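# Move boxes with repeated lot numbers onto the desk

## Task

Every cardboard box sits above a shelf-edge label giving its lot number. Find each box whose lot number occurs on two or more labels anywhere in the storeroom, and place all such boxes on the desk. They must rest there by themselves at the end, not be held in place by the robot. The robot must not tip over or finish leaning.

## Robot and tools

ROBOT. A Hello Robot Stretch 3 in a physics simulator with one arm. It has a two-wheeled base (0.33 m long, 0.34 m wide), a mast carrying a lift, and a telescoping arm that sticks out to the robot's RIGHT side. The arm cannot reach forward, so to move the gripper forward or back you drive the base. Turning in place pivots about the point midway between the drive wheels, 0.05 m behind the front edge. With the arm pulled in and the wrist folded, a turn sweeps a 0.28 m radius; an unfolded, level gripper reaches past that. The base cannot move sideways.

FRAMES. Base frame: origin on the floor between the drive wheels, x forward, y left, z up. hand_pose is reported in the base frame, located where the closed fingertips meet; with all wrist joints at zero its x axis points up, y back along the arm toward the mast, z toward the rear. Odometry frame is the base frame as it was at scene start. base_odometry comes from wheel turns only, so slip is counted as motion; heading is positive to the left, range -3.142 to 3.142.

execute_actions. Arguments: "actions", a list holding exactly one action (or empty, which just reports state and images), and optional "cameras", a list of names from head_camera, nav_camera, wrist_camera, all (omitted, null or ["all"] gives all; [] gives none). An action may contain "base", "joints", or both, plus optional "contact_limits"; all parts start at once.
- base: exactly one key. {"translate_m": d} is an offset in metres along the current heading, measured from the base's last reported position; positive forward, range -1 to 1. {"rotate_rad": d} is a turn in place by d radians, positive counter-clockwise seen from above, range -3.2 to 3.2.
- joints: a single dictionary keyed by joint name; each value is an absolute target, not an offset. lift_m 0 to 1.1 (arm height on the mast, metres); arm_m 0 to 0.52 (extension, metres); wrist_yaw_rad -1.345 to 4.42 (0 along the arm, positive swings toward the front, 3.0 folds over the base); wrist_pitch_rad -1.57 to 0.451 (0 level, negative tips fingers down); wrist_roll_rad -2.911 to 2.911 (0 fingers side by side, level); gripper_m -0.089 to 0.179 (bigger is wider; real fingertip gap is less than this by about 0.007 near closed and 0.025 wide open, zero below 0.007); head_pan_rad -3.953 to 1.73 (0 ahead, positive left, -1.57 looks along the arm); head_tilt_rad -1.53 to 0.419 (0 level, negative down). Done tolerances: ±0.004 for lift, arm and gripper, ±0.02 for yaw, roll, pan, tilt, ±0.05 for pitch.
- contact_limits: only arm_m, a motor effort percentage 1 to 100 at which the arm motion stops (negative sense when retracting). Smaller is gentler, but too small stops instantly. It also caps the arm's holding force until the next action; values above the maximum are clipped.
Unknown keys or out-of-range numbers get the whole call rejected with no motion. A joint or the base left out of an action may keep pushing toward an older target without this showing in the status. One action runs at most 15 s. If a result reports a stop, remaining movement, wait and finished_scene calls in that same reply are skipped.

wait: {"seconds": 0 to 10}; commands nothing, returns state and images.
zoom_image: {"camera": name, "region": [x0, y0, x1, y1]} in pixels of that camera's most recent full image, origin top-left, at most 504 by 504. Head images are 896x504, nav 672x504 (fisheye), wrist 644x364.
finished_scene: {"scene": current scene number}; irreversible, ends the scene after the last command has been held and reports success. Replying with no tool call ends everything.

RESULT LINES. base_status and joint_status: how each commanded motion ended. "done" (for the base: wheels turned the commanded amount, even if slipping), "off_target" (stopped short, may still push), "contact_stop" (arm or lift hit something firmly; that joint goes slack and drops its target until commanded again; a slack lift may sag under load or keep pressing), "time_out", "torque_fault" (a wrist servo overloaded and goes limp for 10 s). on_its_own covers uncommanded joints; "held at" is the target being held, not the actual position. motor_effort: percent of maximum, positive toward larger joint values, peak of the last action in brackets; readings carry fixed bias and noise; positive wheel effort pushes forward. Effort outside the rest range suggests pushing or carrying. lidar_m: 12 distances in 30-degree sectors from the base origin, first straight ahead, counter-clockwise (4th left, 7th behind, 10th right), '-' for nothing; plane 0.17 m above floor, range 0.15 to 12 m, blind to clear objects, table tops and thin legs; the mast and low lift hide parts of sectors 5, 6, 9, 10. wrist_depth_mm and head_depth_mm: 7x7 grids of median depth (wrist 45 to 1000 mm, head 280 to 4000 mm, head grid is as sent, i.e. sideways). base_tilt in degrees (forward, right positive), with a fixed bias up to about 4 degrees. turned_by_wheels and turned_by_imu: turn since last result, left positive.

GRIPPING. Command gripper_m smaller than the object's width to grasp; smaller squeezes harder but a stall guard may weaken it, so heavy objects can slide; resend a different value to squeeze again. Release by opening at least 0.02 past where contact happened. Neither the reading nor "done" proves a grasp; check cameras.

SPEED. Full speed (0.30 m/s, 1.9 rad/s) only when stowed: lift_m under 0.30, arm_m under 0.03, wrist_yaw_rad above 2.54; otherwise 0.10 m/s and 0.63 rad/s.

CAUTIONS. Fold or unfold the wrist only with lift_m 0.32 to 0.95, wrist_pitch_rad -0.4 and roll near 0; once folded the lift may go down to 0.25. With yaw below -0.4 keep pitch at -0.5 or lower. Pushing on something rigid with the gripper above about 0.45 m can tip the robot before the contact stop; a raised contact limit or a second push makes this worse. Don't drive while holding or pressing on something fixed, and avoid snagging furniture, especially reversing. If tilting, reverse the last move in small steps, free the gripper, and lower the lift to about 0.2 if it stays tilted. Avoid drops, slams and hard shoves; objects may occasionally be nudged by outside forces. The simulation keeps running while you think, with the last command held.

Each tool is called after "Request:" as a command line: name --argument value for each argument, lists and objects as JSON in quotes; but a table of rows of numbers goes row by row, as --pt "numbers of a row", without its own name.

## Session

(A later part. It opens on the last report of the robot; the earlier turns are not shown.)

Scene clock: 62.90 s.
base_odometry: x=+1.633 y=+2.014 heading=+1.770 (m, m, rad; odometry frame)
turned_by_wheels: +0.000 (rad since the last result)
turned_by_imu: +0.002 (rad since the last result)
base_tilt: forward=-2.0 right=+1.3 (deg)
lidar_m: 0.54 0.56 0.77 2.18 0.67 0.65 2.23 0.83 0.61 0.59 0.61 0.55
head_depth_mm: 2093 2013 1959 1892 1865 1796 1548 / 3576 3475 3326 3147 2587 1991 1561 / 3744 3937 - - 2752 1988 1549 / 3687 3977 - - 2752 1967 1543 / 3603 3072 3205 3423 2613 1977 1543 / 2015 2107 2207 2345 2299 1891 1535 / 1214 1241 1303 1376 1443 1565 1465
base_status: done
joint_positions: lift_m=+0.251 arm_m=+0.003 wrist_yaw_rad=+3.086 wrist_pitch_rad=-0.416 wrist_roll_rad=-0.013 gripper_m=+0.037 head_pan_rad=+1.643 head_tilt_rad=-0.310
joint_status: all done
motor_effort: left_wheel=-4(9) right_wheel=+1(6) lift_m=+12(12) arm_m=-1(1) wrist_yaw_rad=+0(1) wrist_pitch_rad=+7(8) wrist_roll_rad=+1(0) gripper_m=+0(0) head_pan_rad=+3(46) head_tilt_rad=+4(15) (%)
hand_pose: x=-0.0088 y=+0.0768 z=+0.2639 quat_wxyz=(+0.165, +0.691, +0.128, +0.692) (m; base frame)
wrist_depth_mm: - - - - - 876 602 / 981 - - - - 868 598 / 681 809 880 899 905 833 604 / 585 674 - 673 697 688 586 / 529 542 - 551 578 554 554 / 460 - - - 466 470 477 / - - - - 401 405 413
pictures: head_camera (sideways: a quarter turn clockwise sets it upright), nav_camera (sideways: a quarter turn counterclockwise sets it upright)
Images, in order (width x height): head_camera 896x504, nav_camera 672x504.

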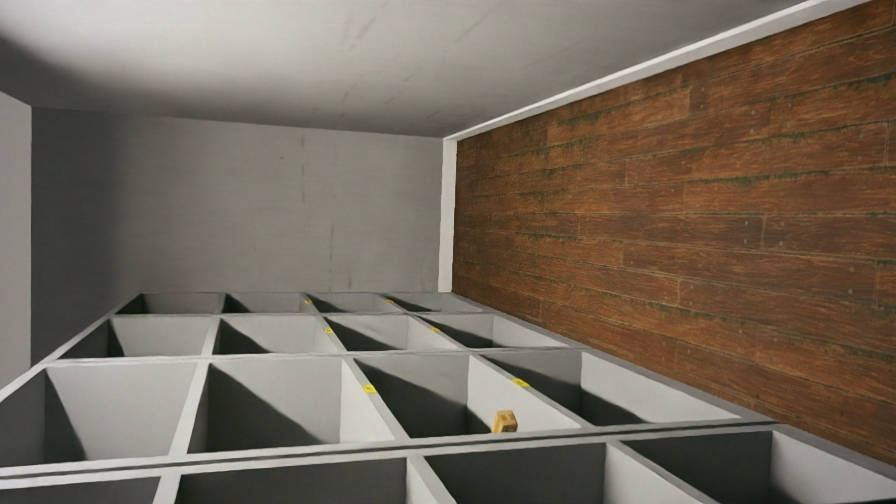

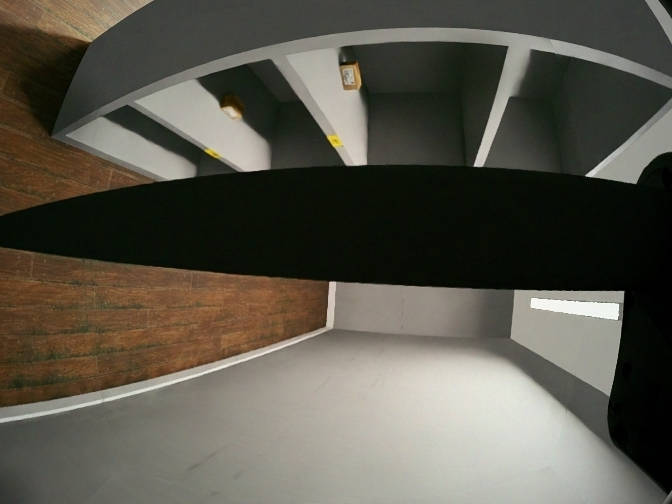

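Request:
execute_actions --actions '[{"base":{"translate_m":0.1}}]' --cameras '[]'

Request:
execute_actions --actions '[{"base":{"rotate_rad":-1.565},"joints":{"head_pan_rad":-1.57,"head_tilt_rad":-0.75}}]' --cameras '[]'

Request:
execute_actions --actions '[{"base":{"translate_m":-0.95}}]' --cameras '["head_camera","nav_camera"]'

Request:
execute_actions --actions '[{"base":{"translate_m":-0.9}}]' --cameras '["head_camera"]'

Request:
execute_actions --actions '[{"base":{"translate_m":-0.9}}]' --cameras '["head_camera"]'

Request:
execute_actions --actions '[{"base":{"translate_m":-0.8}}]' --cameras '["head_camera","nav_camera"]'

Scene clock: 73.70 s.
base_odometry: x=+1.614 y=+2.112 heading=+1.770 (m, m, rad; odometry frame)
turned_by_wheels: +0.000 (rad since the last result)
turned_by_imu: +0.000 (rad since the last result)
base_tilt: forward=-2.0 right=+1.3 (deg)
lidar_m: 0.43 0.45 0.63 1.77 1.46 0.73 2.22 0.83 0.61 0.59 0.61 0.45
head_depth_mm: 1696 1644 1585 1545 1515 1479 1426 / 2985 2803 2676 2568 2374 1939 1550 / 3720 3901 - - 2759 1971 1548 / 3702 3909 - - 2772 1977 1547 / 3752 3855 - 3570 2750 1959 1539 / 2038 2145 2249 2371 2496 1973 1547 / 2000 2099 2214 2218 1605 1623 1536
base_status: done
joint_positions: lift_m=+0.251 arm_m=+0.003 wrist_yaw_rad=+3.086 wrist_pitch_rad=-0.416 wrist_roll_rad=-0.013 gripper_m=+0.037 head_pan_rad=+1.643 head_tilt_rad=-0.310
joint_status: not commanded
motor_effort: left_wheel=-3(12) right_wheel=+2(6) lift_m=+12(12) arm_m=-2(1) wrist_yaw_rad=+1(0) wrist_pitch_rad=+7(8) wrist_roll_rad=+0(1) gripper_m=-1(1) head_pan_rad=+3(3) head_tilt_rad=+4(3) (%)
hand_pose: x=-0.0088 y=+0.0768 z=+0.2639 quat_wxyz=(+0.165, +0.691, +0.128, +0.692) (m; base frame)
wrist_depth_mm: - - - - - 717 486 / 956 - - - - 723 497 / 732 860 860 876 898 722 497 / 641 658 - 677 697 650 492 / 530 544 - 551 581 569 489 / 461 - - - 472 474 458 / - - - - 403 406 410
pictures: none
No camera images: the call's "cameras" was empty. Leave "cameras" out to get every camera's image.

Scene clock: 75.83 s.
base_odometry: x=+1.614 y=+2.112 heading=+0.205 (m, m, rad; odometry frame)
turned_by_wheels: -1.565 (rad since the last result)
turned_by_imu: -1.554 (rad since the last result)
base_tilt: forward=-2.1 right=+1.2 (deg)
lidar_m: 0.59 0.61 0.45 0.43 0.45 0.63 1.79 1.44 0.73 2.21 0.83 0.61
head_depth_mm: 2815 3222 2582 1275 1260 1246 1190 / 2888 3191 2544 1971 1604 1371 1187 / 2947 3181 2504 1988 1614 1359 1186 / 2928 3211 2499 1928 1600 1358 1175 / 2908 3209 2494 1944 1581 1357 1170 / 2742 2757 2373 1928 1583 1345 1168 / 1795 1812 1841 1809 1586 1338 1169
base_status: done
joint_positions: lift_m=+0.251 arm_m=+0.003 wrist_yaw_rad=+3.086 wrist_pitch_rad=-0.416 wrist_roll_rad=-0.013 gripper_m=+0.037 head_pan_rad=-1.563 head_tilt_rad=-0.742
joint_status: all done
motor_effort: left_wheel=+3(17) right_wheel=-2(6) lift_m=+12(11) arm_m=-2(1) wrist_yaw_rad=+1(0) wrist_pitch_rad=+8(7) wrist_roll_rad=+0(0) gripper_m=+0(0) head_pan_rad=-3(45) head_tilt_rad=-3(21) (%)
hand_pose: x=-0.0088 y=+0.0768 z=+0.2639 quat_wxyz=(+0.165, +0.691, +0.128, +0.692) (m; base frame)
wrist_depth_mm: 417 420 420 424 432 440 437 / 449 457 464 462 469 468 486 / 487 495 504 507 507 522 526 / 533 535 - 556 568 573 570 / 533 536 - 550 585 563 571 / 469 - - - 468 473 476 / - - - - 404 402 412
pictures: none
No camera images: the call's "cameras" was empty. Leave "cameras" out to get every camera's image.

Scene clock: 80.70 s.
base_odometry: x=+0.684 y=+1.918 heading=+0.205 (m, m, rad; odometry frame)
turned_by_wheels: +0.000 (rad since the last result)
turned_by_imu: -0.004 (rad since the last result)
base_tilt: forward=-1.9 right=+1.4 (deg)
lidar_m: 1.55 0.62 0.46 0.44 0.46 0.64 1.80 1.42 0.68 1.03 0.75 1.61
head_depth_mm: 866 824 642 1032 944 1131 1191 / 868 816 636 1154 969 1252 1191 / 868 809 635 1146 961 1283 1181 / 865 805 631 1143 963 1281 1180 / 868 729 625 1132 957 1273 1177 / 870 757 650 1132 956 1265 1168 / 867 780 643 1128 947 1265 1172
base_status: done
joint_positions: lift_m=+0.251 arm_m=+0.003 wrist_yaw_rad=+3.086 wrist_pitch_rad=-0.416 wrist_roll_rad=-0.013 gripper_m=+0.037 head_pan_rad=-1.563 head_tilt_rad=-0.742
joint_status: not commanded
motor_effort: left_wheel=+4(9) right_wheel=-2(5) lift_m=+11(12) arm_m=-1(1) wrist_yaw_rad=+0(0) wrist_pitch_rad=+7(8) wrist_roll_rad=+0(0) gripper_m=-1(0) head_pan_rad=-4(3) head_tilt_rad=-3(3) (%)
hand_pose: x=-0.0088 y=+0.0768 z=+0.2638 quat_wxyz=(+0.165, +0.691, +0.128, +0.692) (m; base frame)
wrist_depth_mm: 419 423 436 435 437 436 448 / 459 459 469 472 476 491 492 / 516 504 511 519 526 531 550 / 542 545 - 567 573 572 583 / 540 544 - 549 580 562 581 / 464 - - - 475 472 474 / - - - - 405 402 407
pictures: head_camera (sideways: a quarter turn clockwise sets it upright), nav_camera (sideways: a quarter turn counterclockwise sets it upright)
Images, in order (width x height): head_camera 896x504, nav_camera 672x504.

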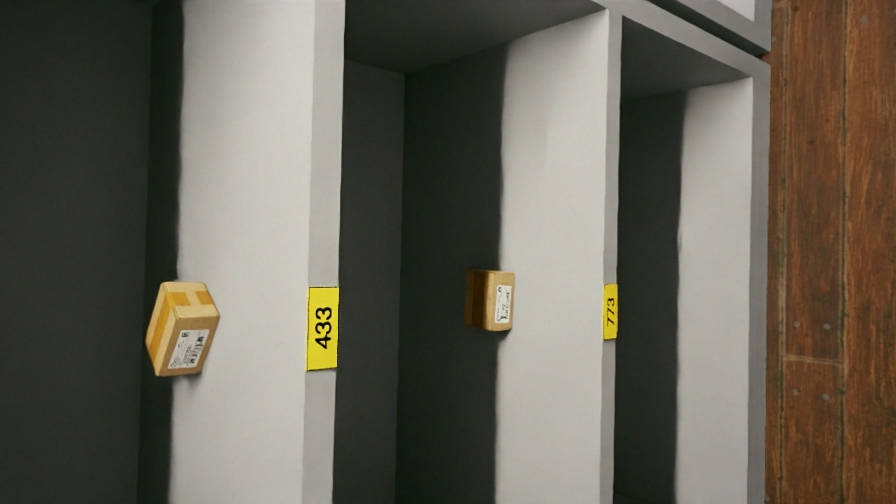

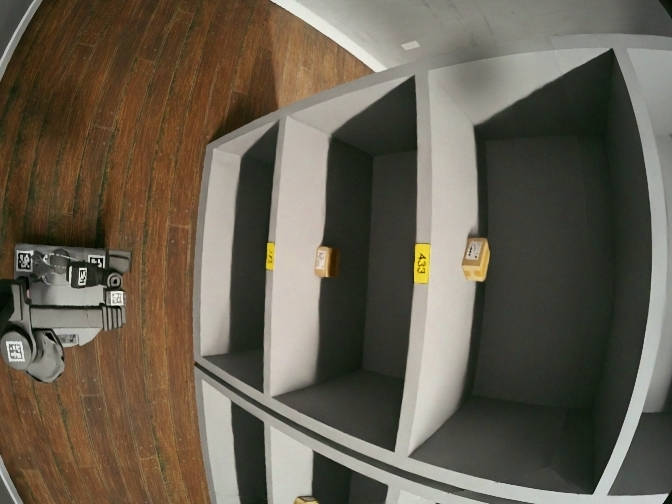

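Scene clock: 85.40 s.
base_odometry: x=-0.198 y=+1.735 heading=+0.205 (m, m, rad; odometry frame)
turned_by_wheels: +0.000 (rad since the last result)
turned_by_imu: -0.004 (rad since the last result)
base_tilt: forward=-2.0 right=+1.6 (deg)
lidar_m: 1.72 0.64 0.47 0.45 0.47 0.64 1.80 1.45 0.69 1.02 0.73 1.46
head_depth_mm: 863 825 642 1083 975 1173 1190 / 863 818 639 1158 972 1276 1188 / 868 809 635 1153 964 1276 1183 / 861 722 629 1140 950 1275 1177 / 862 754 625 1133 948 1270 1175 / 862 790 620 1132 953 1268 1167 / 866 781 645 1130 948 1258 1162
base_status: done
joint_positions: lift_m=+0.251 arm_m=+0.003 wrist_yaw_rad=+3.086 wrist_pitch_rad=-0.416 wrist_roll_rad=-0.013 gripper_m=+0.037 head_pan_rad=-1.563 head_tilt_rad=-0.742
joint_status: not commanded
motor_effort: left_wheel=+4(10) right_wheel=-2(6) lift_m=+12(12) arm_m=-2(2) wrist_yaw_rad=+1(0) wrist_pitch_rad=+8(7) wrist_roll_rad=+1(0) gripper_m=+1(0) head_pan_rad=-3(4) head_tilt_rad=-3(3) (%)
hand_pose: x=-0.0088 y=+0.0768 z=+0.2638 quat_wxyz=(+0.165, +0.691, +0.128, +0.692) (m; base frame)
wrist_depth_mm: 431 435 439 438 447 452 459 / 469 467 475 480 485 494 499 / 509 511 520 523 540 535 550 / 545 547 - 571 578 587 589 / 529 543 - 547 577 565 567 / 464 - - - 473 470 474 / - - - - 400 401 408
pictures: head_camera (sideways: a quarter turn clockwise sets it upright)
Images, in order (width x height): head_camera 896x504.

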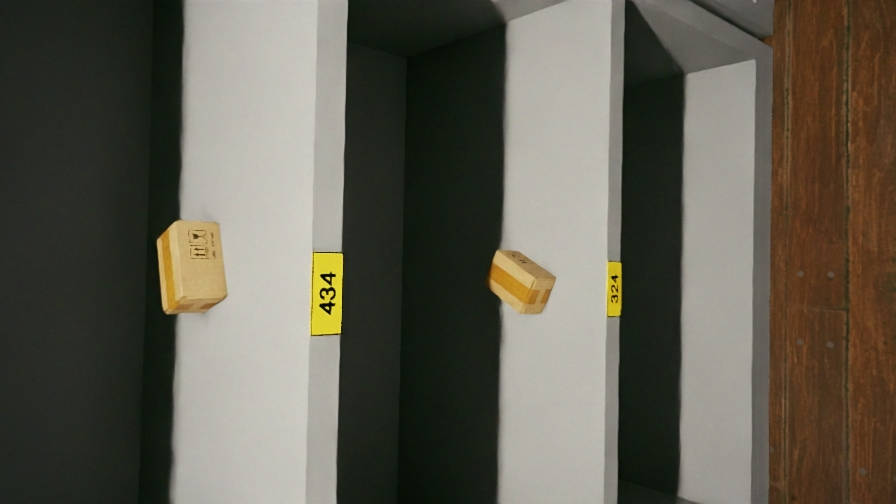

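Scene clock: 90.10 s.
base_odometry: x=-1.079 y=+1.551 heading=+0.206 (m, m, rad; odometry frame)
turned_by_wheels: +0.000 (rad since the last result)
turned_by_imu: -0.004 (rad since the last result)
base_tilt: forward=-2.1 right=+1.1 (deg)
lidar_m: 1.75 0.64 0.47 0.45 0.47 0.64 1.42 1.45 0.71 1.02 0.70 1.45
head_depth_mm: 864 819 643 1124 977 1222 1189 / 861 817 637 1155 971 1290 1188 / 862 811 635 1148 966 1276 1183 / 860 690 629 1137 962 1269 1183 / 859 799 624 1132 957 1270 1171 / 858 791 621 1135 951 1259 1172 / 861 781 619 1129 950 1245 1166
base_status: done
joint_positions: lift_m=+0.251 arm_m=+0.003 wrist_yaw_rad=+3.086 wrist_pitch_rad=-0.416 wrist_roll_rad=-0.013 gripper_m=+0.037 head_pan_rad=-1.563 head_tilt_rad=-0.742
joint_status: not commanded
motor_effort: left_wheel=+3(10) right_wheel=-1(7) lift_m=+12(11) arm_m=-1(2) wrist_yaw_rad=+0(0) wrist_pitch_rad=+8(7) wrist_roll_rad=+0(0) gripper_m=+0(1) head_pan_rad=-3(4) head_tilt_rad=-3(3) (%)
hand_pose: x=-0.0088 y=+0.0768 z=+0.2638 quat_wxyz=(+0.165, +0.691, +0.128, +0.692) (m; base frame)
wrist_depth_mm: 424 431 437 441 452 459 461 / 464 468 474 489 491 492 501 / 505 513 520 532 528 543 555 / 546 556 - 569 584 586 600 / 535 536 - 548 582 566 566 / 461 - - - 470 473 479 / - - - - 404 401 410
pictures: head_camera (sideways: a quarter turn clockwise sets it upright)
Images, in order (width x height): head_camera 896x504.

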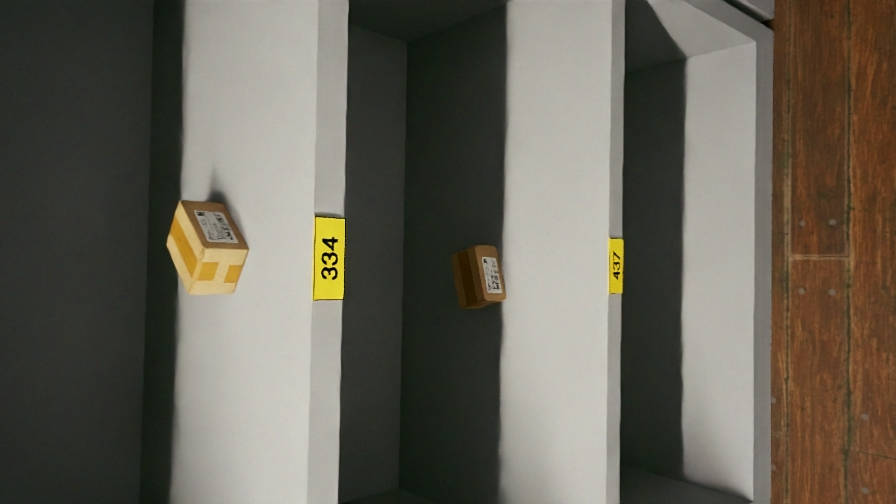

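Scene clock: 94.57 s.
base_odometry: x=-1.862 y=+1.388 heading=+0.206 (m, m, rad; odometry frame)
turned_by_wheels: +0.000 (rad since the last result)
turned_by_imu: -0.004 (rad since the last result)
base_tilt: forward=-2.0 right=+1.2 (deg)
lidar_m: 1.77 0.64 0.47 0.45 0.47 0.64 0.61 0.64 0.80 1.02 0.63 1.35
head_depth_mm: 865 822 641 1159 976 1293 1187 / 863 820 635 1151 970 1279 1188 / 866 809 633 1149 966 1276 1186 / 860 807 630 1148 958 1280 1184 / 858 797 625 1139 952 1267 1176 / 862 789 621 1125 951 1236 1173 / 843 783 642 918 904 1099 1172
base_status: done
joint_positions: lift_m=+0.251 arm_m=+0.003 wrist_yaw_rad=+3.086 wrist_pitch_rad=-0.416 wrist_roll_rad=-0.013 gripper_m=+0.037 head_pan_rad=-1.563 head_tilt_rad=-0.742
joint_status: not commanded
motor_effort: left_wheel=+4(11) right_wheel=-2(6) lift_m=+12(12) arm_m=-1(1) wrist_yaw_rad=+0(0) wrist_pitch_rad=+8(8) wrist_roll_rad=+0(0) gripper_m=+1(0) head_pan_rad=-3(3) head_tilt_rad=-3(3) (%)
hand_pose: x=-0.0088 y=+0.0768 z=+0.2638 quat_wxyz=(+0.165, +0.691, +0.128, +0.692) (m; base frame)
wrist_depth_mm: 424 433 440 446 447 450 454 / 455 474 472 478 491 500 501 / 504 507 522 529 542 541 563 / 545 551 - 570 578 591 599 / 532 543 - 555 575 559 571 / 466 - - - 464 471 477 / - - - - 403 406 407
pictures: head_camera (sideways: a quarter turn clockwise sets it upright), nav_camera (sideways: a quarter turn counterclockwise sets it upright)
Images, in order (width x height): head_camera 896x504, nav_camera 672x504.

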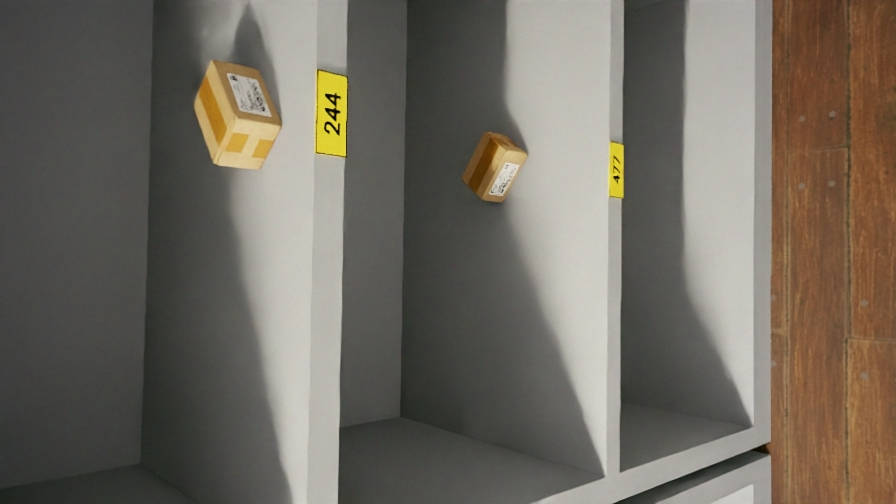

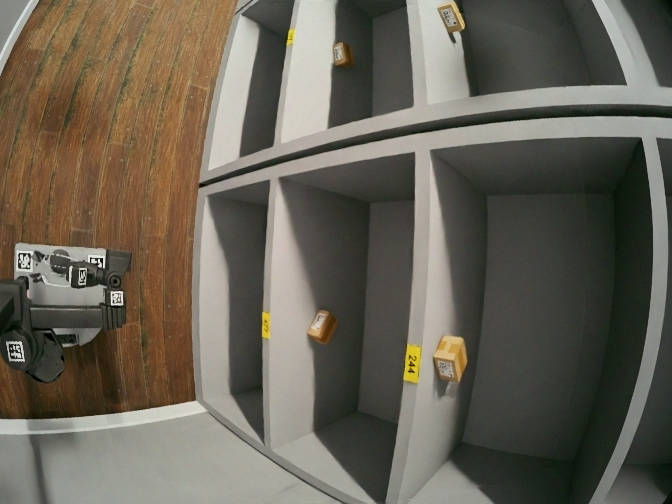

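Request:
execute_actions --actions '[{"base":{"translate_m":1.0}}]' --cameras '[]'

Request:
execute_actions --actions '[{"base":{"translate_m":0.78}}]' --cameras '[]'

Request:
execute_actions --actions '[{"joints":{"lift_m":0.5}}]' --cameras '[]'

Request:
execute_actions --actions '[{"joints":{"wrist_yaw_rad":0,"gripper_m":0.15,"head_tilt_rad":-0.9}}]'

Scene clock: 107.80 s.
base_odometry: x=-0.883 y=+1.592 heading=+0.206 (m, m, rad; odometry frame)
turned_by_wheels: +0.000 (rad since the last result)
turned_by_imu: +0.004 (rad since the last result)
base_tilt: forward=-2.1 right=+1.2 (deg)
lidar_m: 1.74 0.64 0.47 0.45 0.47 0.65 1.62 0.85 0.89 0.83 0.60 1.29
head_depth_mm: 857 740 642 1162 972 1291 1190 / 862 815 636 1155 969 1282 1184 / 862 810 631 1149 969 1282 1181 / 857 804 628 1146 959 1278 1175 / 860 794 625 1136 959 1273 1180 / 850 790 620 1070 930 1183 1173 / 671 676 617 740 846 1209 1163
base_status: done
joint_positions: lift_m=+0.251 arm_m=+0.003 wrist_yaw_rad=+3.086 wrist_pitch_rad=-0.416 wrist_roll_rad=-0.013 gripper_m=+0.037 head_pan_rad=-1.563 head_tilt_rad=-0.742
joint_status: not commanded
motor_effort: left_wheel=+2(16) right_wheel=-1(4) lift_m=+12(12) arm_m=-1(2) wrist_yaw_rad=-1(1) wrist_pitch_rad=+8(7) wrist_roll_rad=+0(0) gripper_m=+0(1) head_pan_rad=-3(4) head_tilt_rad=-3(3) (%)
hand_pose: x=-0.0088 y=+0.0768 z=+0.2638 quat_wxyz=(+0.165, +0.691, +0.128, +0.692) (m; base frame)
wrist_depth_mm: 427 431 439 440 453 450 457 / 467 465 477 476 490 502 504 / 504 518 520 526 530 531 548 / 545 549 - 562 574 582 606 / 530 541 - 556 578 568 570 / 468 - - - 478 468 479 / - - - - 405 409 409
pictures: none
No camera images: the call's "cameras" was empty. Leave "cameras" out to get every camera's image.

Scene clock: 112.20 s.
base_odometry: x=-0.119 y=+1.752 heading=+0.206 (m, m, rad; odometry frame)
turned_by_wheels: +0.000 (rad since the last result)
turned_by_imu: +0.003 (rad since the last result)
base_tilt: forward=-2.1 right=+1.2 (deg)
lidar_m: 1.71 0.63 0.47 0.45 0.47 0.64 1.80 0.80 0.74 1.02 0.68 1.43
head_depth_mm: 862 824 640 1160 975 1254 1187 / 864 816 636 1157 970 1288 1188 / 866 725 634 1156 964 1279 1178 / 862 759 628 1146 953 1271 1178 / 865 799 624 1138 958 1269 1172 / 867 790 646 1131 951 1268 1171 / 862 781 642 1090 953 1226 1171
base_status: done
joint_positions: lift_m=+0.251 arm_m=+0.003 wrist_yaw_rad=+3.086 wrist_pitch_rad=-0.416 wrist_roll_rad=-0.013 gripper_m=+0.037 head_pan_rad=-1.563 head_tilt_rad=-0.742
joint_status: not commanded
motor_effort: left_wheel=+2(15) right_wheel=-1(3) lift_m=+12(11) arm_m=-1(1) wrist_yaw_rad=+0(1) wrist_pitch_rad=+8(8) wrist_roll_rad=+1(1) gripper_m=+0(0) head_pan_rad=-3(4) head_tilt_rad=-3(3) (%)
hand_pose: x=-0.0088 y=+0.0768 z=+0.2638 quat_wxyz=(+0.165, +0.691, +0.128, +0.692) (m; base frame)
wrist_depth_mm: 427 429 435 436 447 451 453 / 459 466 472 479 489 482 495 / 507 513 515 528 529 544 550 / 540 556 - 564 567 585 595 / 534 532 - 553 569 569 576 / 468 - - - 473 473 480 / - - - - 404 409 411
pictures: none
No camera images: the call's "cameras" was empty. Leave "cameras" out to get every camera's image.

Scene clock: 115.30 s.
base_odometry: x=-0.119 y=+1.752 heading=+0.206 (m, m, rad; odometry frame)
turned_by_wheels: +0.000 (rad since the last result)
turned_by_imu: +0.000 (rad since the last result)
base_tilt: forward=-2.0 right=+1.3 (deg)
lidar_m: 1.71 0.63 0.47 0.45 0.47 0.65 1.80 0.80 0.74 1.02 0.68 1.43
head_depth_mm: 862 824 643 1159 971 1248 1186 / 861 817 639 1152 972 1286 1183 / 865 725 633 1144 964 1284 1174 / 864 761 629 1140 950 1278 1172 / 863 797 625 1137 956 1273 1173 / 863 788 647 1126 955 1267 1170 / 861 783 643 1095 949 1223 1171
base_status: not commanded
joint_positions: lift_m=+0.499 arm_m=+0.003 wrist_yaw_rad=+3.086 wrist_pitch_rad=-0.416 wrist_roll_rad=-0.013 gripper_m=+0.037 head_pan_rad=-1.563 head_tilt_rad=-0.742
joint_status: all done
motor_effort: left_wheel=+2(2) right_wheel=-1(1) lift_m=+40(43) arm_m=-1(1) wrist_yaw_rad=+1(1) wrist_pitch_rad=+8(8) wrist_roll_rad=+1(0) gripper_m=+0(1) head_pan_rad=-3(4) head_tilt_rad=-3(3) (%)
hand_pose: x=-0.0088 y=+0.0768 z=+0.5124 quat_wxyz=(+0.165, +0.691, +0.128, +0.692) (m; base frame)
wrist_depth_mm: 418 425 442 443 448 449 454 / 461 462 477 484 483 493 496 / 502 512 529 530 531 536 548 / 554 561 - 582 585 600 618 / 623 630 - 647 640 683 704 / 687 693 - 721 719 731 759 / 640 640 628 647 658 669 671
pictures: none
No camera images: the call's "cameras" was empty. Leave "cameras" out to get every camera's image.

Scene clock: 117.83 s.
base_odometry: x=-0.119 y=+1.752 heading=+0.206 (m, m, rad; odometry frame)
turned_by_wheels: +0.000 (rad since the last result)
turned_by_imu: +0.000 (rad since the last result)
base_tilt: forward=-2.0 right=+1.4 (deg)
lidar_m: 1.71 0.63 0.47 0.45 0.47 0.64 1.80 0.80 0.74 1.02 0.68 1.43
head_depth_mm: 766 599 1161 996 1295 1280 1137 / 759 597 1154 991 1368 1273 1160 / 670 591 1160 984 1364 1273 - / 714 591 1151 958 1363 1308 - / 740 586 1149 977 1354 1264 1127 / 735 600 1151 971 1360 1262 1129 / 726 597 1099 966 1246 1268 1123
base_status: not commanded
joint_positions: lift_m=+0.499 arm_m=+0.003 wrist_yaw_rad=+0.002 wrist_pitch_rad=-0.416 wrist_roll_rad=-0.013 gripper_m=+0.150 head_pan_rad=-1.563 head_tilt_rad=-0.889
joint_status: all done
motor_effort: left_wheel=+2(2) right_wheel=-1(1) lift_m=+40(39) arm_m=-2(1) wrist_yaw_rad=+0(4) wrist_pitch_rad=+8(8) wrist_roll_rad=+0(0) gripper_m=+1(94) head_pan_rad=-4(3) head_tilt_rad=-4(13) (%)
hand_pose: x=-0.0211 y=-0.3722 z=+0.5124 quat_wxyz=(+0.697, +0.148, -0.687, -0.145) (m; base frame)
wrist_depth_mm: 440 567 608 473 583 652 531 / 322 325 336 344 353 367 381 / 444 631 814 825 827 688 472 / 470 676 890 889 901 771 514 / 471 643 801 786 788 712 509 / 500 - 665 659 668 - 509 / 589 579 595 596 586 581 556
pictures: head_camera (sideways: a quarter turn clockwise sets it upright), nav_camera (sideways: a quarter turn counterclockwise sets it upright), wrist_camera
Images, in order (width x height): head_camera 896x504, nav_camera 672x504, wrist_camera 644x364.

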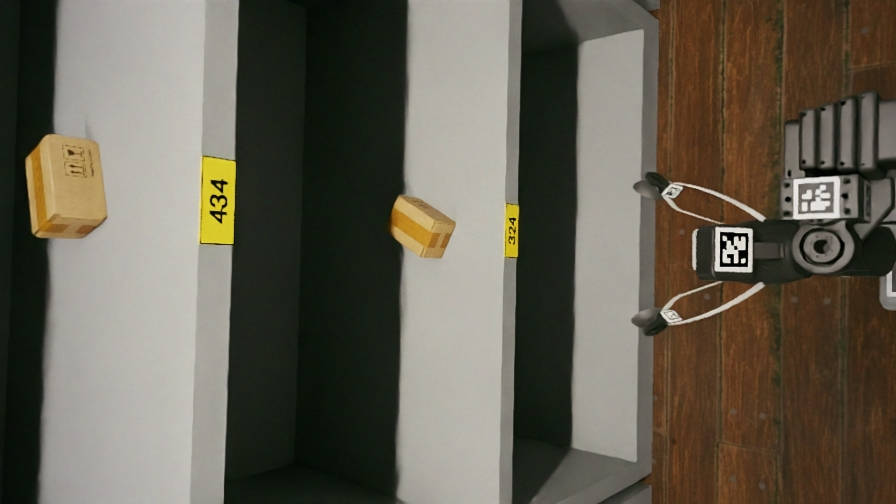

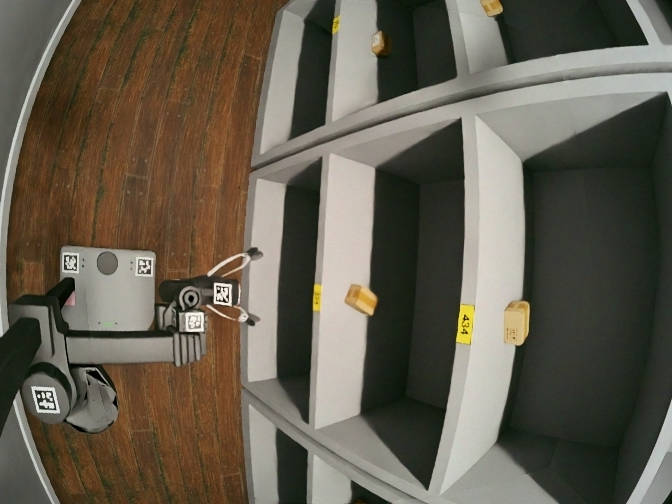

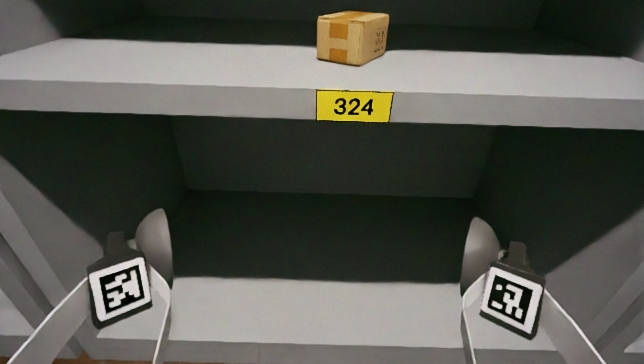

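Request:
execute_actions --actions '[{"base":{"translate_m":0.02},"joints":{"wrist_yaw_rad":-0.3,"wrist_pitch_rad":-0.1,"lift_m":0.45}}]' --cameras '["head_camera","wrist_camera"]'

Scene clock: 123.67 s.
base_odometry: x=-0.100 y=+1.756 heading=+0.206 (m, m, rad; odometry frame)
turned_by_wheels: +0.000 (rad since the last result)
turned_by_imu: +0.000 (rad since the last result)
base_tilt: forward=-2.1 right=+1.3 (deg)
lidar_m: 1.71 0.63 0.46 0.45 0.47 0.64 1.80 0.80 0.75 1.02 0.67 1.41
head_depth_mm: 765 600 1154 995 1308 1279 1139 / 728 596 1156 991 1368 1268 1153 / 671 592 1146 966 1369 1277 - / 745 589 1156 961 1367 1294 - / 742 586 1157 978 1361 1264 1126 / 735 601 1149 969 1349 1265 1124 / 726 597 1095 965 1190 1257 1123
base_status: done
joint_positions: lift_m=+0.451 arm_m=+0.003 wrist_yaw_rad=-0.298 wrist_pitch_rad=-0.126 wrist_roll_rad=-0.013 gripper_m=+0.150 head_pan_rad=-1.563 head_tilt_rad=-0.889
joint_status: all done
motor_effort: left_wheel=+2(9) right_wheel=-1(3) lift_m=+12(34) arm_m=-2(1) wrist_yaw_rad=-1(2) wrist_pitch_rad=+12(11) wrist_roll_rad=+0(0) gripper_m=+0(0) head_pan_rad=-3(4) head_tilt_rad=-4(4) (%)
hand_pose: x=-0.0953 y=-0.3876 z=+0.5333 quat_wxyz=(+0.696, -0.060, -0.700, -0.150) (m; base frame)
wrist_depth_mm: 588 642 674 741 738 502 409 / 616 657 695 757 750 514 435 / 491 514 405 570 614 494 459 / 285 300 329 357 392 476 486 / 694 719 810 878 767 504 - / 702 - 828 857 809 - 899 / 667 679 686 699 703 577 725
pictures: head_camera (sideways: a quarter turn clockwise sets it upright), wrist_camera
Images, in order (width x height): head_camera 896x504, wrist_camera 644x364.

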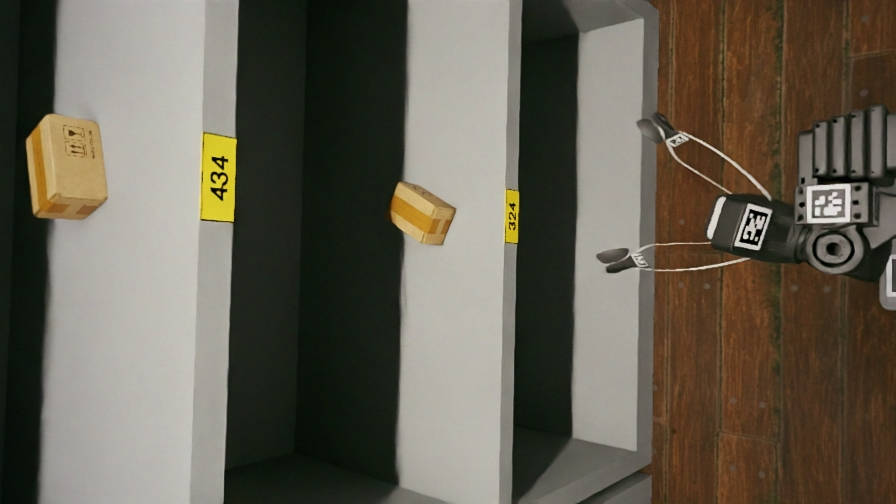

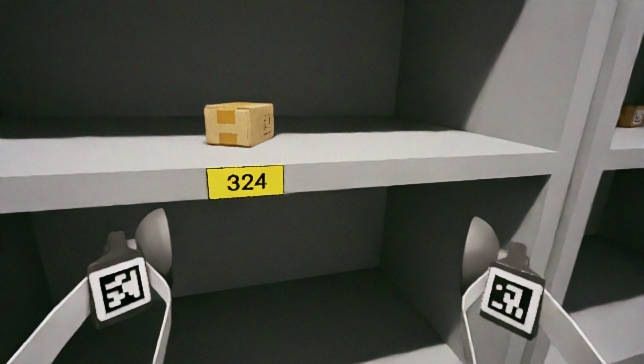

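Request:
execute_actions --actions '[{"base":{"translate_m":0.015},"joints":{"arm_m":0.17}}]' --cameras '["head_camera","wrist_camera"]'

Scene clock: 132.70 s.
base_odometry: x=-0.085 y=+1.759 heading=+0.206 (m, m, rad; odometry frame)
turned_by_wheels: +0.000 (rad since the last result)
turned_by_imu: +0.006 (rad since the last result)
base_tilt: forward=-2.7 right=+0.4 (deg)
lidar_m: 1.66 0.63 0.46 0.45 0.46 0.64 1.84 0.81 0.76 1.02 0.66 1.40
head_depth_mm: 803 623 1174 1012 1359 1288 1147 / 766 621 1174 1005 1388 1291 1138 / 696 616 1171 981 1408 - 1136 / 790 615 1169 1002 1412 1238 1146 / 786 612 1157 994 1377 1280 1135 / 779 609 1167 997 1369 1276 1133 / 775 625 1066 968 1171 1267 1123
base_status: done
joint_positions: lift_m=+0.451 arm_m=+0.168 wrist_yaw_rad=-0.287 wrist_pitch_rad=-0.167 wrist_roll_rad=-0.017 gripper_m=+0.150 head_pan_rad=-1.563 head_tilt_rad=-0.890
joint_status: all done
on_its_own: arm_m is at rest, and its effort (+17) is outside its rest range (-14 to +14)
motor_effort: left_wheel=-1(9) right_wheel=+0(2) lift_m=+11(12) arm_m=+17(25) wrist_yaw_rad=-8(7) wrist_pitch_rad=+31(33) wrist_roll_rad=+3(3) gripper_m=-3(3) head_pan_rad=-4(3) head_tilt_rad=-3(4) (%)
hand_pose: x=-0.0919 y=-0.5514 z=+0.5231 quat_wxyz=(+0.695, -0.041, -0.700, -0.160) (m; base frame)
wrist_depth_mm: 471 506 540 576 621 525 403 / 492 530 564 616 647 543 405 / 451 466 317 370 506 500 393 / 253 256 262 264 269 274 279 / 177 190 182 194 212 236 379 / 160 657 189 772 788 - 425 / 629 645 697 687 688 584 412
pictures: head_camera (sideways: a quarter turn clockwise sets it upright), wrist_camera
Images, in order (width x height): head_camera 896x504, wrist_camera 644x364.

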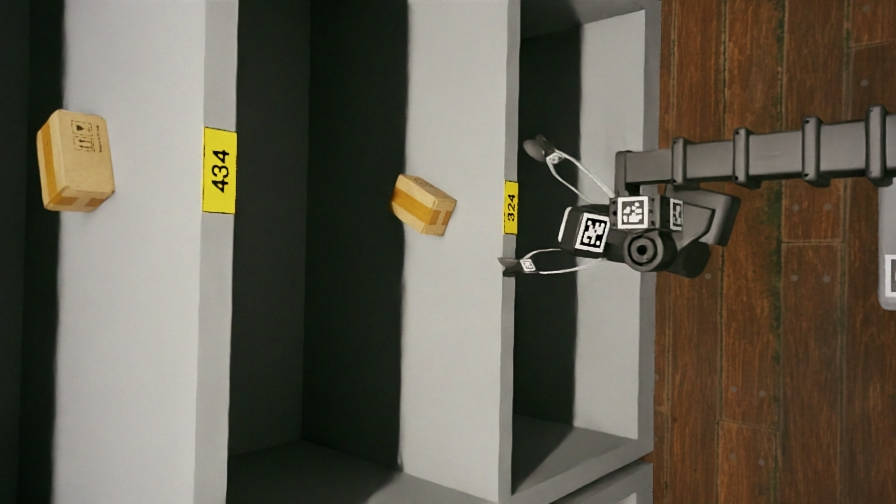

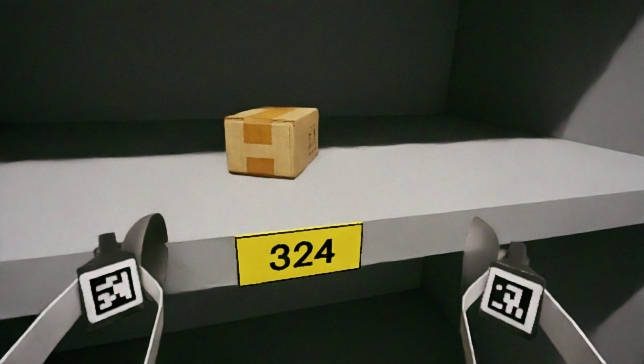

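Request:
execute_actions --actions '[{"joints":{"arm_m":0.12}}]' --cameras '[]'

Request:
execute_actions --actions '[{"joints":{"lift_m":0.495}}]' --cameras '[]'

Request:
execute_actions --actions '[{"joints":{"arm_m":0.22},"contact_limits":{"arm_m":20}}]' --cameras '["head_camera","wrist_camera"]'

Scene clock: 139.00 s.
base_odometry: x=-0.085 y=+1.759 heading=+0.206 (m, m, rad; odometry frame)
turned_by_wheels: +0.000 (rad since the last result)
turned_by_imu: -0.004 (rad since the last result)
base_tilt: forward=-2.1 right=+1.4 (deg)
lidar_m: 1.69 0.63 0.47 0.45 0.47 0.65 1.82 0.81 0.76 1.02 0.66 1.40
head_depth_mm: 761 596 1161 993 1346 1276 1140 / 693 595 1156 992 1363 1276 1156 / 675 589 1151 959 1370 - 1139 / 742 586 1158 977 1365 1260 1131 / 734 602 1154 975 1346 1263 1128 / 728 598 1159 974 1353 1266 1119 / 720 593 1064 946 1177 1259 1123
base_status: not commanded
joint_positions: lift_m=+0.451 arm_m=+0.120 wrist_yaw_rad=-0.300 wrist_pitch_rad=-0.126 wrist_roll_rad=-0.010 gripper_m=+0.150 head_pan_rad=-1.564 head_tilt_rad=-0.891
joint_status: all done
motor_effort: left_wheel=+1(9) right_wheel=+0(9) lift_m=+12(12) arm_m=-4(18) wrist_yaw_rad=-1(8) wrist_pitch_rad=+12(31) wrist_roll_rad=-2(7) gripper_m=+1(3) head_pan_rad=-3(3) head_tilt_rad=-3(3) (%)
hand_pose: x=-0.0957 y=-0.5052 z=+0.5334 quat_wxyz=(+0.695, -0.060, -0.701, -0.150) (m; base frame)
wrist_depth_mm: 501 531 567 618 667 527 400 / 517 552 584 645 684 530 407 / 496 516 380 476 594 508 405 / 258 261 268 275 286 292 326 / 188 202 214 236 688 483 414 / 610 - 718 801 816 - 416 / 641 665 691 713 706 568 423
pictures: none
No camera images: the call's "cameras" was empty. Leave "cameras" out to get every camera's image.

Scene clock: 140.23 s.
base_odometry: x=-0.085 y=+1.759 heading=+0.206 (m, m, rad; odometry frame)
turned_by_wheels: +0.000 (rad since the last result)
turned_by_imu: +0.000 (rad since the last result)
base_tilt: forward=-2.2 right=+1.7 (deg)
lidar_m: 1.69 0.63 0.46 0.45 0.47 0.65 1.83 0.81 0.76 1.02 0.66 1.40
head_depth_mm: 758 598 1156 995 1351 1277 1144 / 690 594 1154 986 1361 1292 1159 / 675 588 1148 959 1364 - 1142 / 742 585 1146 980 1388 1242 1141 / 735 604 1149 974 1358 1263 1128 / 728 597 1157 969 1346 1254 1129 / 721 594 1057 941 1175 1258 1121
base_status: not commanded
joint_positions: lift_m=+0.494 arm_m=+0.120 wrist_yaw_rad=-0.300 wrist_pitch_rad=-0.125 wrist_roll_rad=-0.010 gripper_m=+0.150 head_pan_rad=-1.564 head_tilt_rad=-0.891
joint_status: all done
motor_effort: left_wheel=+1(1) right_wheel=-1(0) lift_m=+41(42) arm_m=-4(3) wrist_yaw_rad=+1(1) wrist_pitch_rad=+12(12) wrist_roll_rad=-2(2) gripper_m=+0(0) head_pan_rad=-3(3) head_tilt_rad=-3(2) (%)
hand_pose: x=-0.0957 y=-0.5053 z=+0.5772 quat_wxyz=(+0.695, -0.061, -0.701, -0.150) (m; base frame)
wrist_depth_mm: 506 538 570 633 664 525 399 / 525 552 599 651 690 532 402 / 540 566 619 662 725 538 406 / 396 403 314 383 431 440 395 / 265 288 276 279 281 310 341 / 211 - 227 248 731 - 418 / 649 680 731 762 750 568 416
pictures: none
No camera images: the call's "cameras" was empty. Leave "cameras" out to get every camera's image.

Scene clock: 142.20 s.
base_odometry: x=-0.085 y=+1.759 heading=+0.206 (m, m, rad; odometry frame)
turned_by_wheels: +0.000 (rad since the last result)
turned_by_imu: +0.000 (rad since the last result)
base_tilt: forward=-2.1 right=+1.4 (deg)
lidar_m: 1.69 0.63 0.46 0.45 0.47 0.64 1.82 0.81 0.76 1.02 0.66 1.40
head_depth_mm: 758 598 1157 990 1346 1281 1147 / 689 593 1152 988 1368 1273 1138 / 674 591 1152 962 1421 1251 1142 / 741 586 1154 980 1381 1266 1132 / 734 601 1153 978 1349 1256 1128 / 727 598 1153 969 1350 1271 1120 / 720 594 1058 946 1178 1258 1120
base_status: not commanded
joint_positions: lift_m=+0.494 arm_m=+0.220 wrist_yaw_rad=-0.300 wrist_pitch_rad=-0.125 wrist_roll_rad=-0.010 gripper_m=+0.150 head_pan_rad=-1.564 head_tilt_rad=-0.891
joint_status: all done
motor_effort: left_wheel=+1(1) right_wheel=+0(1) lift_m=+40(41) arm_m=+2(5) wrist_yaw_rad=+1(0) wrist_pitch_rad=+12(12) wrist_roll_rad=-2(2) gripper_m=+1(0) head_pan_rad=-3(3) head_tilt_rad=-3(3) (%)
contact_limits: arm_m 20 (drawing in: default 18, maximum 29; extending or still: default 23, maximum 38)
hand_pose: x=-0.0957 y=-0.6047 z=+0.5772 quat_wxyz=(+0.695, -0.061, -0.701, -0.150) (m; base frame)
wrist_depth_mm: 429 451 488 520 576 530 402 / 448 474 507 552 596 530 400 / 463 494 534 571 627 548 411 / 391 398 405 350 432 443 396 / 265 284 227 246 283 309 291 / 209 - 204 208 210 - 216 / 155 162 164 165 167 177 205
pictures: head_camera (sideways: a quarter turn clockwise sets it upright), wrist_camera
Images, in order (width x height): head_camera 896x504, wrist_camera 644x364.

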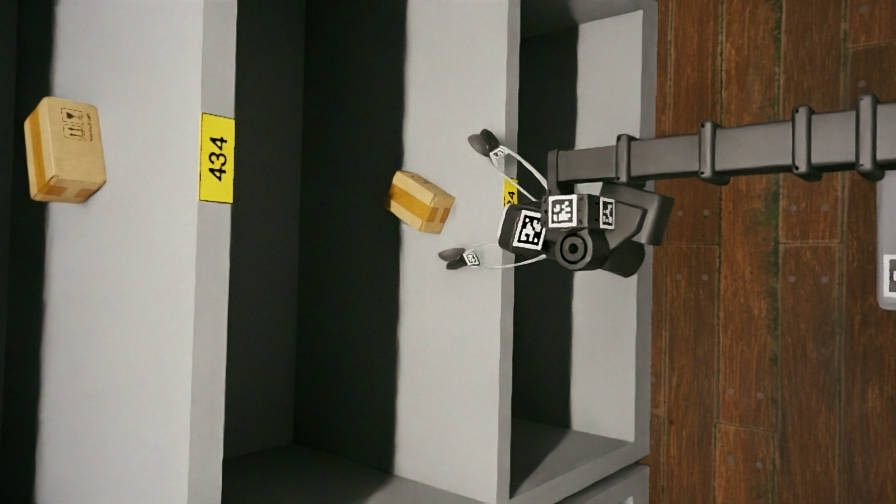

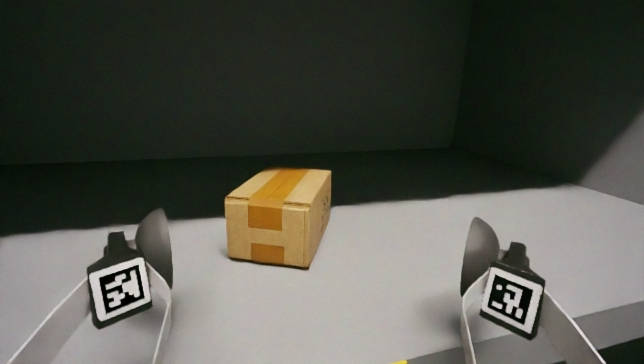

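Request:
execute_actions --actions '[{"joints":{"arm_m":0.285,"lift_m":0.487},"contact_limits":{"arm_m":20}}]' --cameras '["head_camera","wrist_camera"]'

Scene clock: 146.63 s.
base_odometry: x=-0.085 y=+1.759 heading=+0.206 (m, m, rad; odometry frame)
turned_by_wheels: +0.000 (rad since the last result)
turned_by_imu: +0.000 (rad since the last result)
base_tilt: forward=-2.1 right=+1.4 (deg)
lidar_m: 1.69 0.63 0.47 0.45 0.47 0.65 1.83 0.81 0.76 1.02 0.66 1.40
head_depth_mm: 757 598 1160 995 1347 1280 1137 / 691 593 1147 993 1373 1282 1137 / 674 591 1150 972 - 1259 1144 / 741 585 1147 984 1308 1262 1143 / 733 602 1149 978 1357 1266 1128 / 726 597 1159 972 1353 1256 1124 / 720 593 1058 941 1180 1256 1124
base_status: not commanded
joint_positions: lift_m=+0.488 arm_m=+0.285 wrist_yaw_rad=-0.300 wrist_pitch_rad=-0.125 wrist_roll_rad=-0.010 gripper_m=+0.150 head_pan_rad=-1.564 head_tilt_rad=-0.891
joint_status: all done
motor_effort: left_wheel=+2(1) right_wheel=+0(0) lift_m=+11(35) arm_m=+2(2) wrist_yaw_rad=+0(0) wrist_pitch_rad=+12(12) wrist_roll_rad=-2(1) gripper_m=+0(1) head_pan_rad=-3(3) head_tilt_rad=-3(3) (%)
contact_limits: arm_m 20 (drawing in: default 18, maximum 29; extending or still: default 23, maximum 38)
hand_pose: x=-0.0957 y=-0.6697 z=+0.5707 quat_wxyz=(+0.695, -0.061, -0.701, -0.150) (m; base frame)
wrist_depth_mm: 379 402 432 463 505 530 402 / 390 418 449 487 524 533 406 / 410 429 472 514 562 543 408 / 373 376 389 366 419 417 388 / 251 269 227 159 268 292 276 / 199 - 176 159 199 - 203 / 147 153 155 156 159 155 162
pictures: head_camera (sideways: a quarter turn clockwise sets it upright), wrist_camera
Images, in order (width x height): head_camera 896x504, wrist_camera 644x364.

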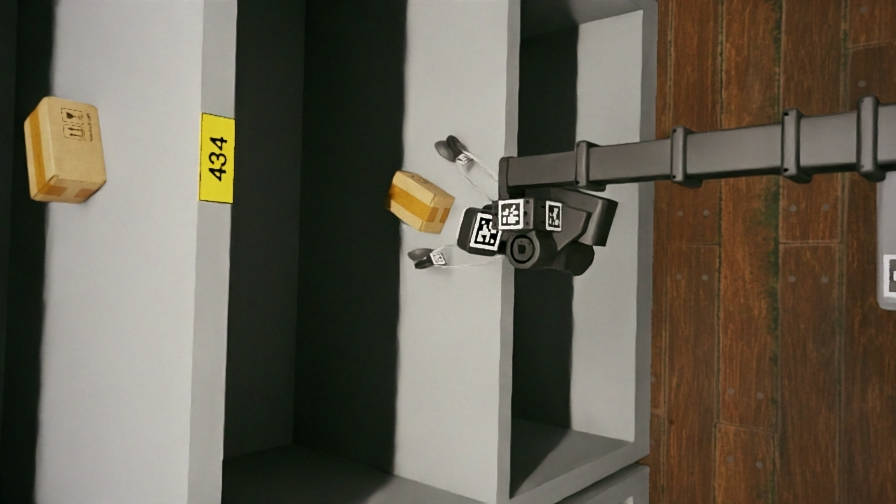

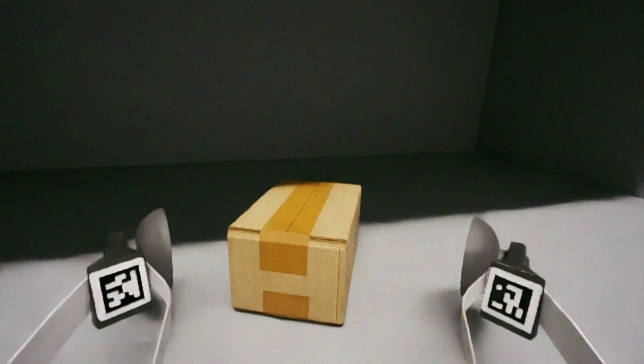

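Request:
execute_actions --actions '[{"joints":{"arm_m":0.305},"contact_limits":{"arm_m":20}}]' --cameras '[]'

Request:
execute_actions --actions '[{"joints":{"gripper_m":0.03}}]' --cameras '[]'

Request:
execute_actions --actions '[{"joints":{"lift_m":0.52}}]' --cameras '["head_camera","wrist_camera"]'

Scene clock: 152.57 s.
base_odometry: x=-0.085 y=+1.759 heading=+0.206 (m, m, rad; odometry frame)
turned_by_wheels: +0.000 (rad since the last result)
turned_by_imu: +0.000 (rad since the last result)
base_tilt: forward=-2.1 right=+1.2 (deg)
lidar_m: 1.69 0.63 0.47 0.45 0.47 0.64 1.82 0.81 0.76 1.02 0.66 1.40
head_depth_mm: 760 597 1155 988 1357 1284 1139 / 690 595 1149 988 1369 1280 1150 / 674 589 1157 974 1351 1259 1139 / 741 585 1153 1005 1312 1271 1132 / 734 603 1153 977 1349 1272 1129 / 731 597 1157 974 1345 1260 1123 / 723 592 1058 950 1167 1253 1118
base_status: not commanded
joint_positions: lift_m=+0.488 arm_m=+0.305 wrist_yaw_rad=-0.300 wrist_pitch_rad=-0.125 wrist_roll_rad=-0.010 gripper_m=+0.150 head_pan_rad=-1.564 head_tilt_rad=-0.891
joint_status: all done
motor_effort: left_wheel=+1(1) right_wheel=-1(0) lift_m=+11(13) arm_m=+2(5) wrist_yaw_rad=+0(0) wrist_pitch_rad=+12(12) wrist_roll_rad=-1(2) gripper_m=+1(0) head_pan_rad=-3(3) head_tilt_rad=-3(3) (%)
contact_limits: arm_m 20 (drawing in: default 18, maximum 29; extending or still: default 23, maximum 38)
hand_pose: x=-0.0957 y=-0.6897 z=+0.5707 quat_wxyz=(+0.695, -0.061, -0.701, -0.150) (m; base frame)
wrist_depth_mm: 363 387 413 448 483 508 404 / 377 399 427 472 504 528 407 / 391 419 449 495 533 539 407 / 370 378 381 401 409 414 380 / 252 269 241 153 267 292 276 / 198 - 176 135 199 - 203 / 147 153 149 145 159 154 162
pictures: none
No camera images: the call's "cameras" was empty. Leave "cameras" out to get every camera's image.

Scene clock: 154.27 s.
base_odometry: x=-0.085 y=+1.759 heading=+0.206 (m, m, rad; odometry frame)
turned_by_wheels: +0.000 (rad since the last result)
turned_by_imu: +0.000 (rad since the last result)
base_tilt: forward=-2.1 right=+1.4 (deg)
lidar_m: 1.69 0.63 0.47 0.45 0.47 0.64 1.83 0.81 0.76 1.02 0.66 1.40
head_depth_mm: 757 599 1158 991 1356 1283 1143 / 689 594 1147 986 1370 1277 1150 / 676 592 1151 965 1348 1260 1135 / 742 585 1152 999 1306 1260 1138 / 735 602 1148 976 1344 1262 1131 / 727 596 1159 972 1348 1257 1125 / 721 594 1058 949 1169 1252 1120
base_status: not commanded
joint_positions: lift_m=+0.488 arm_m=+0.305 wrist_yaw_rad=-0.300 wrist_pitch_rad=-0.125 wrist_roll_rad=-0.010 gripper_m=+0.031 head_pan_rad=-1.564 head_tilt_rad=-0.891
joint_status: all done
motor_effort: left_wheel=+1(2) right_wheel=-1(1) lift_m=+12(11) arm_m=+2(2) wrist_yaw_rad=+0(1) wrist_pitch_rad=+12(12) wrist_roll_rad=-2(2) gripper_m=-17(100) head_pan_rad=-3(3) head_tilt_rad=-3(3) (%)
hand_pose: x=-0.0956 y=-0.6897 z=+0.5707 quat_wxyz=(+0.695, -0.061, -0.701, -0.149) (m; base frame)
wrist_depth_mm: 364 385 412 445 480 509 395 / 376 401 426 465 515 531 402 / 388 418 453 489 532 537 408 / 371 378 386 391 407 413 385 / 250 254 268 153 268 272 276 / 189 192 139 135 135 202 204 / 152 153 150 143 152 159 162
pictures: none
No camera images: the call's "cameras" was empty. Leave "cameras" out to get every camera's image.

Scene clock: 155.37 s.
base_odometry: x=-0.085 y=+1.759 heading=+0.206 (m, m, rad; odometry frame)
turned_by_wheels: +0.000 (rad since the last result)
turned_by_imu: +0.000 (rad since the last result)
base_tilt: forward=-2.1 right=+1.3 (deg)
lidar_m: 1.69 0.63 0.47 0.45 0.47 0.65 1.82 0.81 0.76 1.02 0.66 1.40
head_depth_mm: 759 598 1156 995 1341 1285 1146 / 691 592 1144 987 1365 1278 1155 / 673 589 1150 961 1303 1269 1148 / 738 585 1151 1002 1328 1271 1139 / 734 602 1154 974 1348 1265 1127 / 726 597 1152 970 1352 1265 1121 / 720 592 1055 945 1172 1257 1118
base_status: not commanded
joint_positions: lift_m=+0.519 arm_m=+0.305 wrist_yaw_rad=-0.300 wrist_pitch_rad=-0.130 wrist_roll_rad=-0.010 gripper_m=+0.031 head_pan_rad=-1.564 head_tilt_rad=-0.891
joint_status: all done
motor_effort: left_wheel=+1(1) right_wheel=-1(1) lift_m=+41(42) arm_m=+2(1) wrist_yaw_rad=+0(0) wrist_pitch_rad=+14(15) wrist_roll_rad=-2(1) gripper_m=-17(16) head_pan_rad=-3(3) head_tilt_rad=-3(3) (%)
hand_pose: x=-0.0955 y=-0.6894 z=+0.6008 quat_wxyz=(+0.695, -0.059, -0.701, -0.151) (m; base frame)
wrist_depth_mm: 361 385 416 448 481 508 400 / 382 400 433 468 514 527 401 / 391 418 451 488 531 541 406 / 404 427 455 493 501 503 414 / 312 315 329 153 333 339 343 / 236 238 138 135 135 253 254 / 191 191 188 143 191 201 201
pictures: head_camera (sideways: a quarter turn clockwise sets it upright), wrist_camera
Images, in order (width x height): head_camera 896x504, wrist_camera 644x364.

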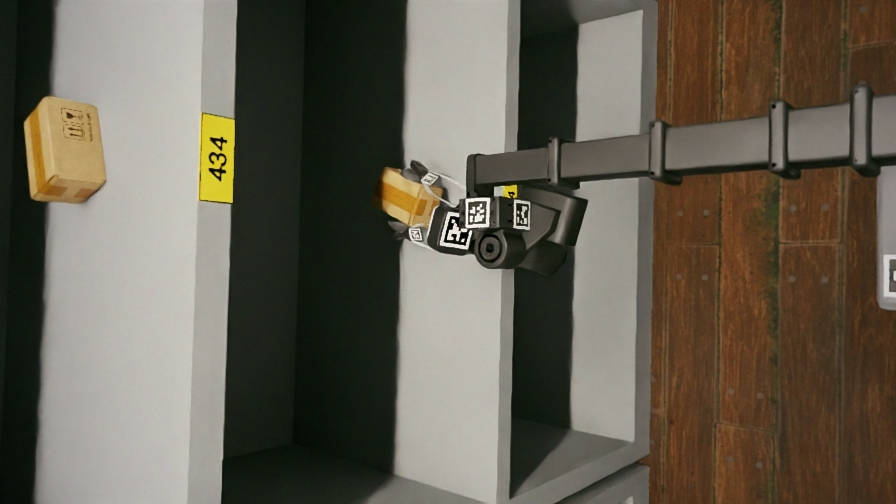

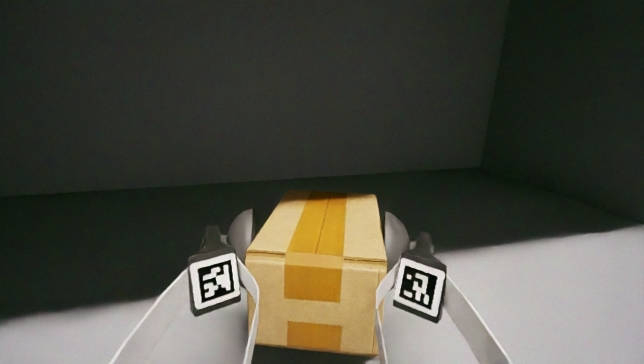

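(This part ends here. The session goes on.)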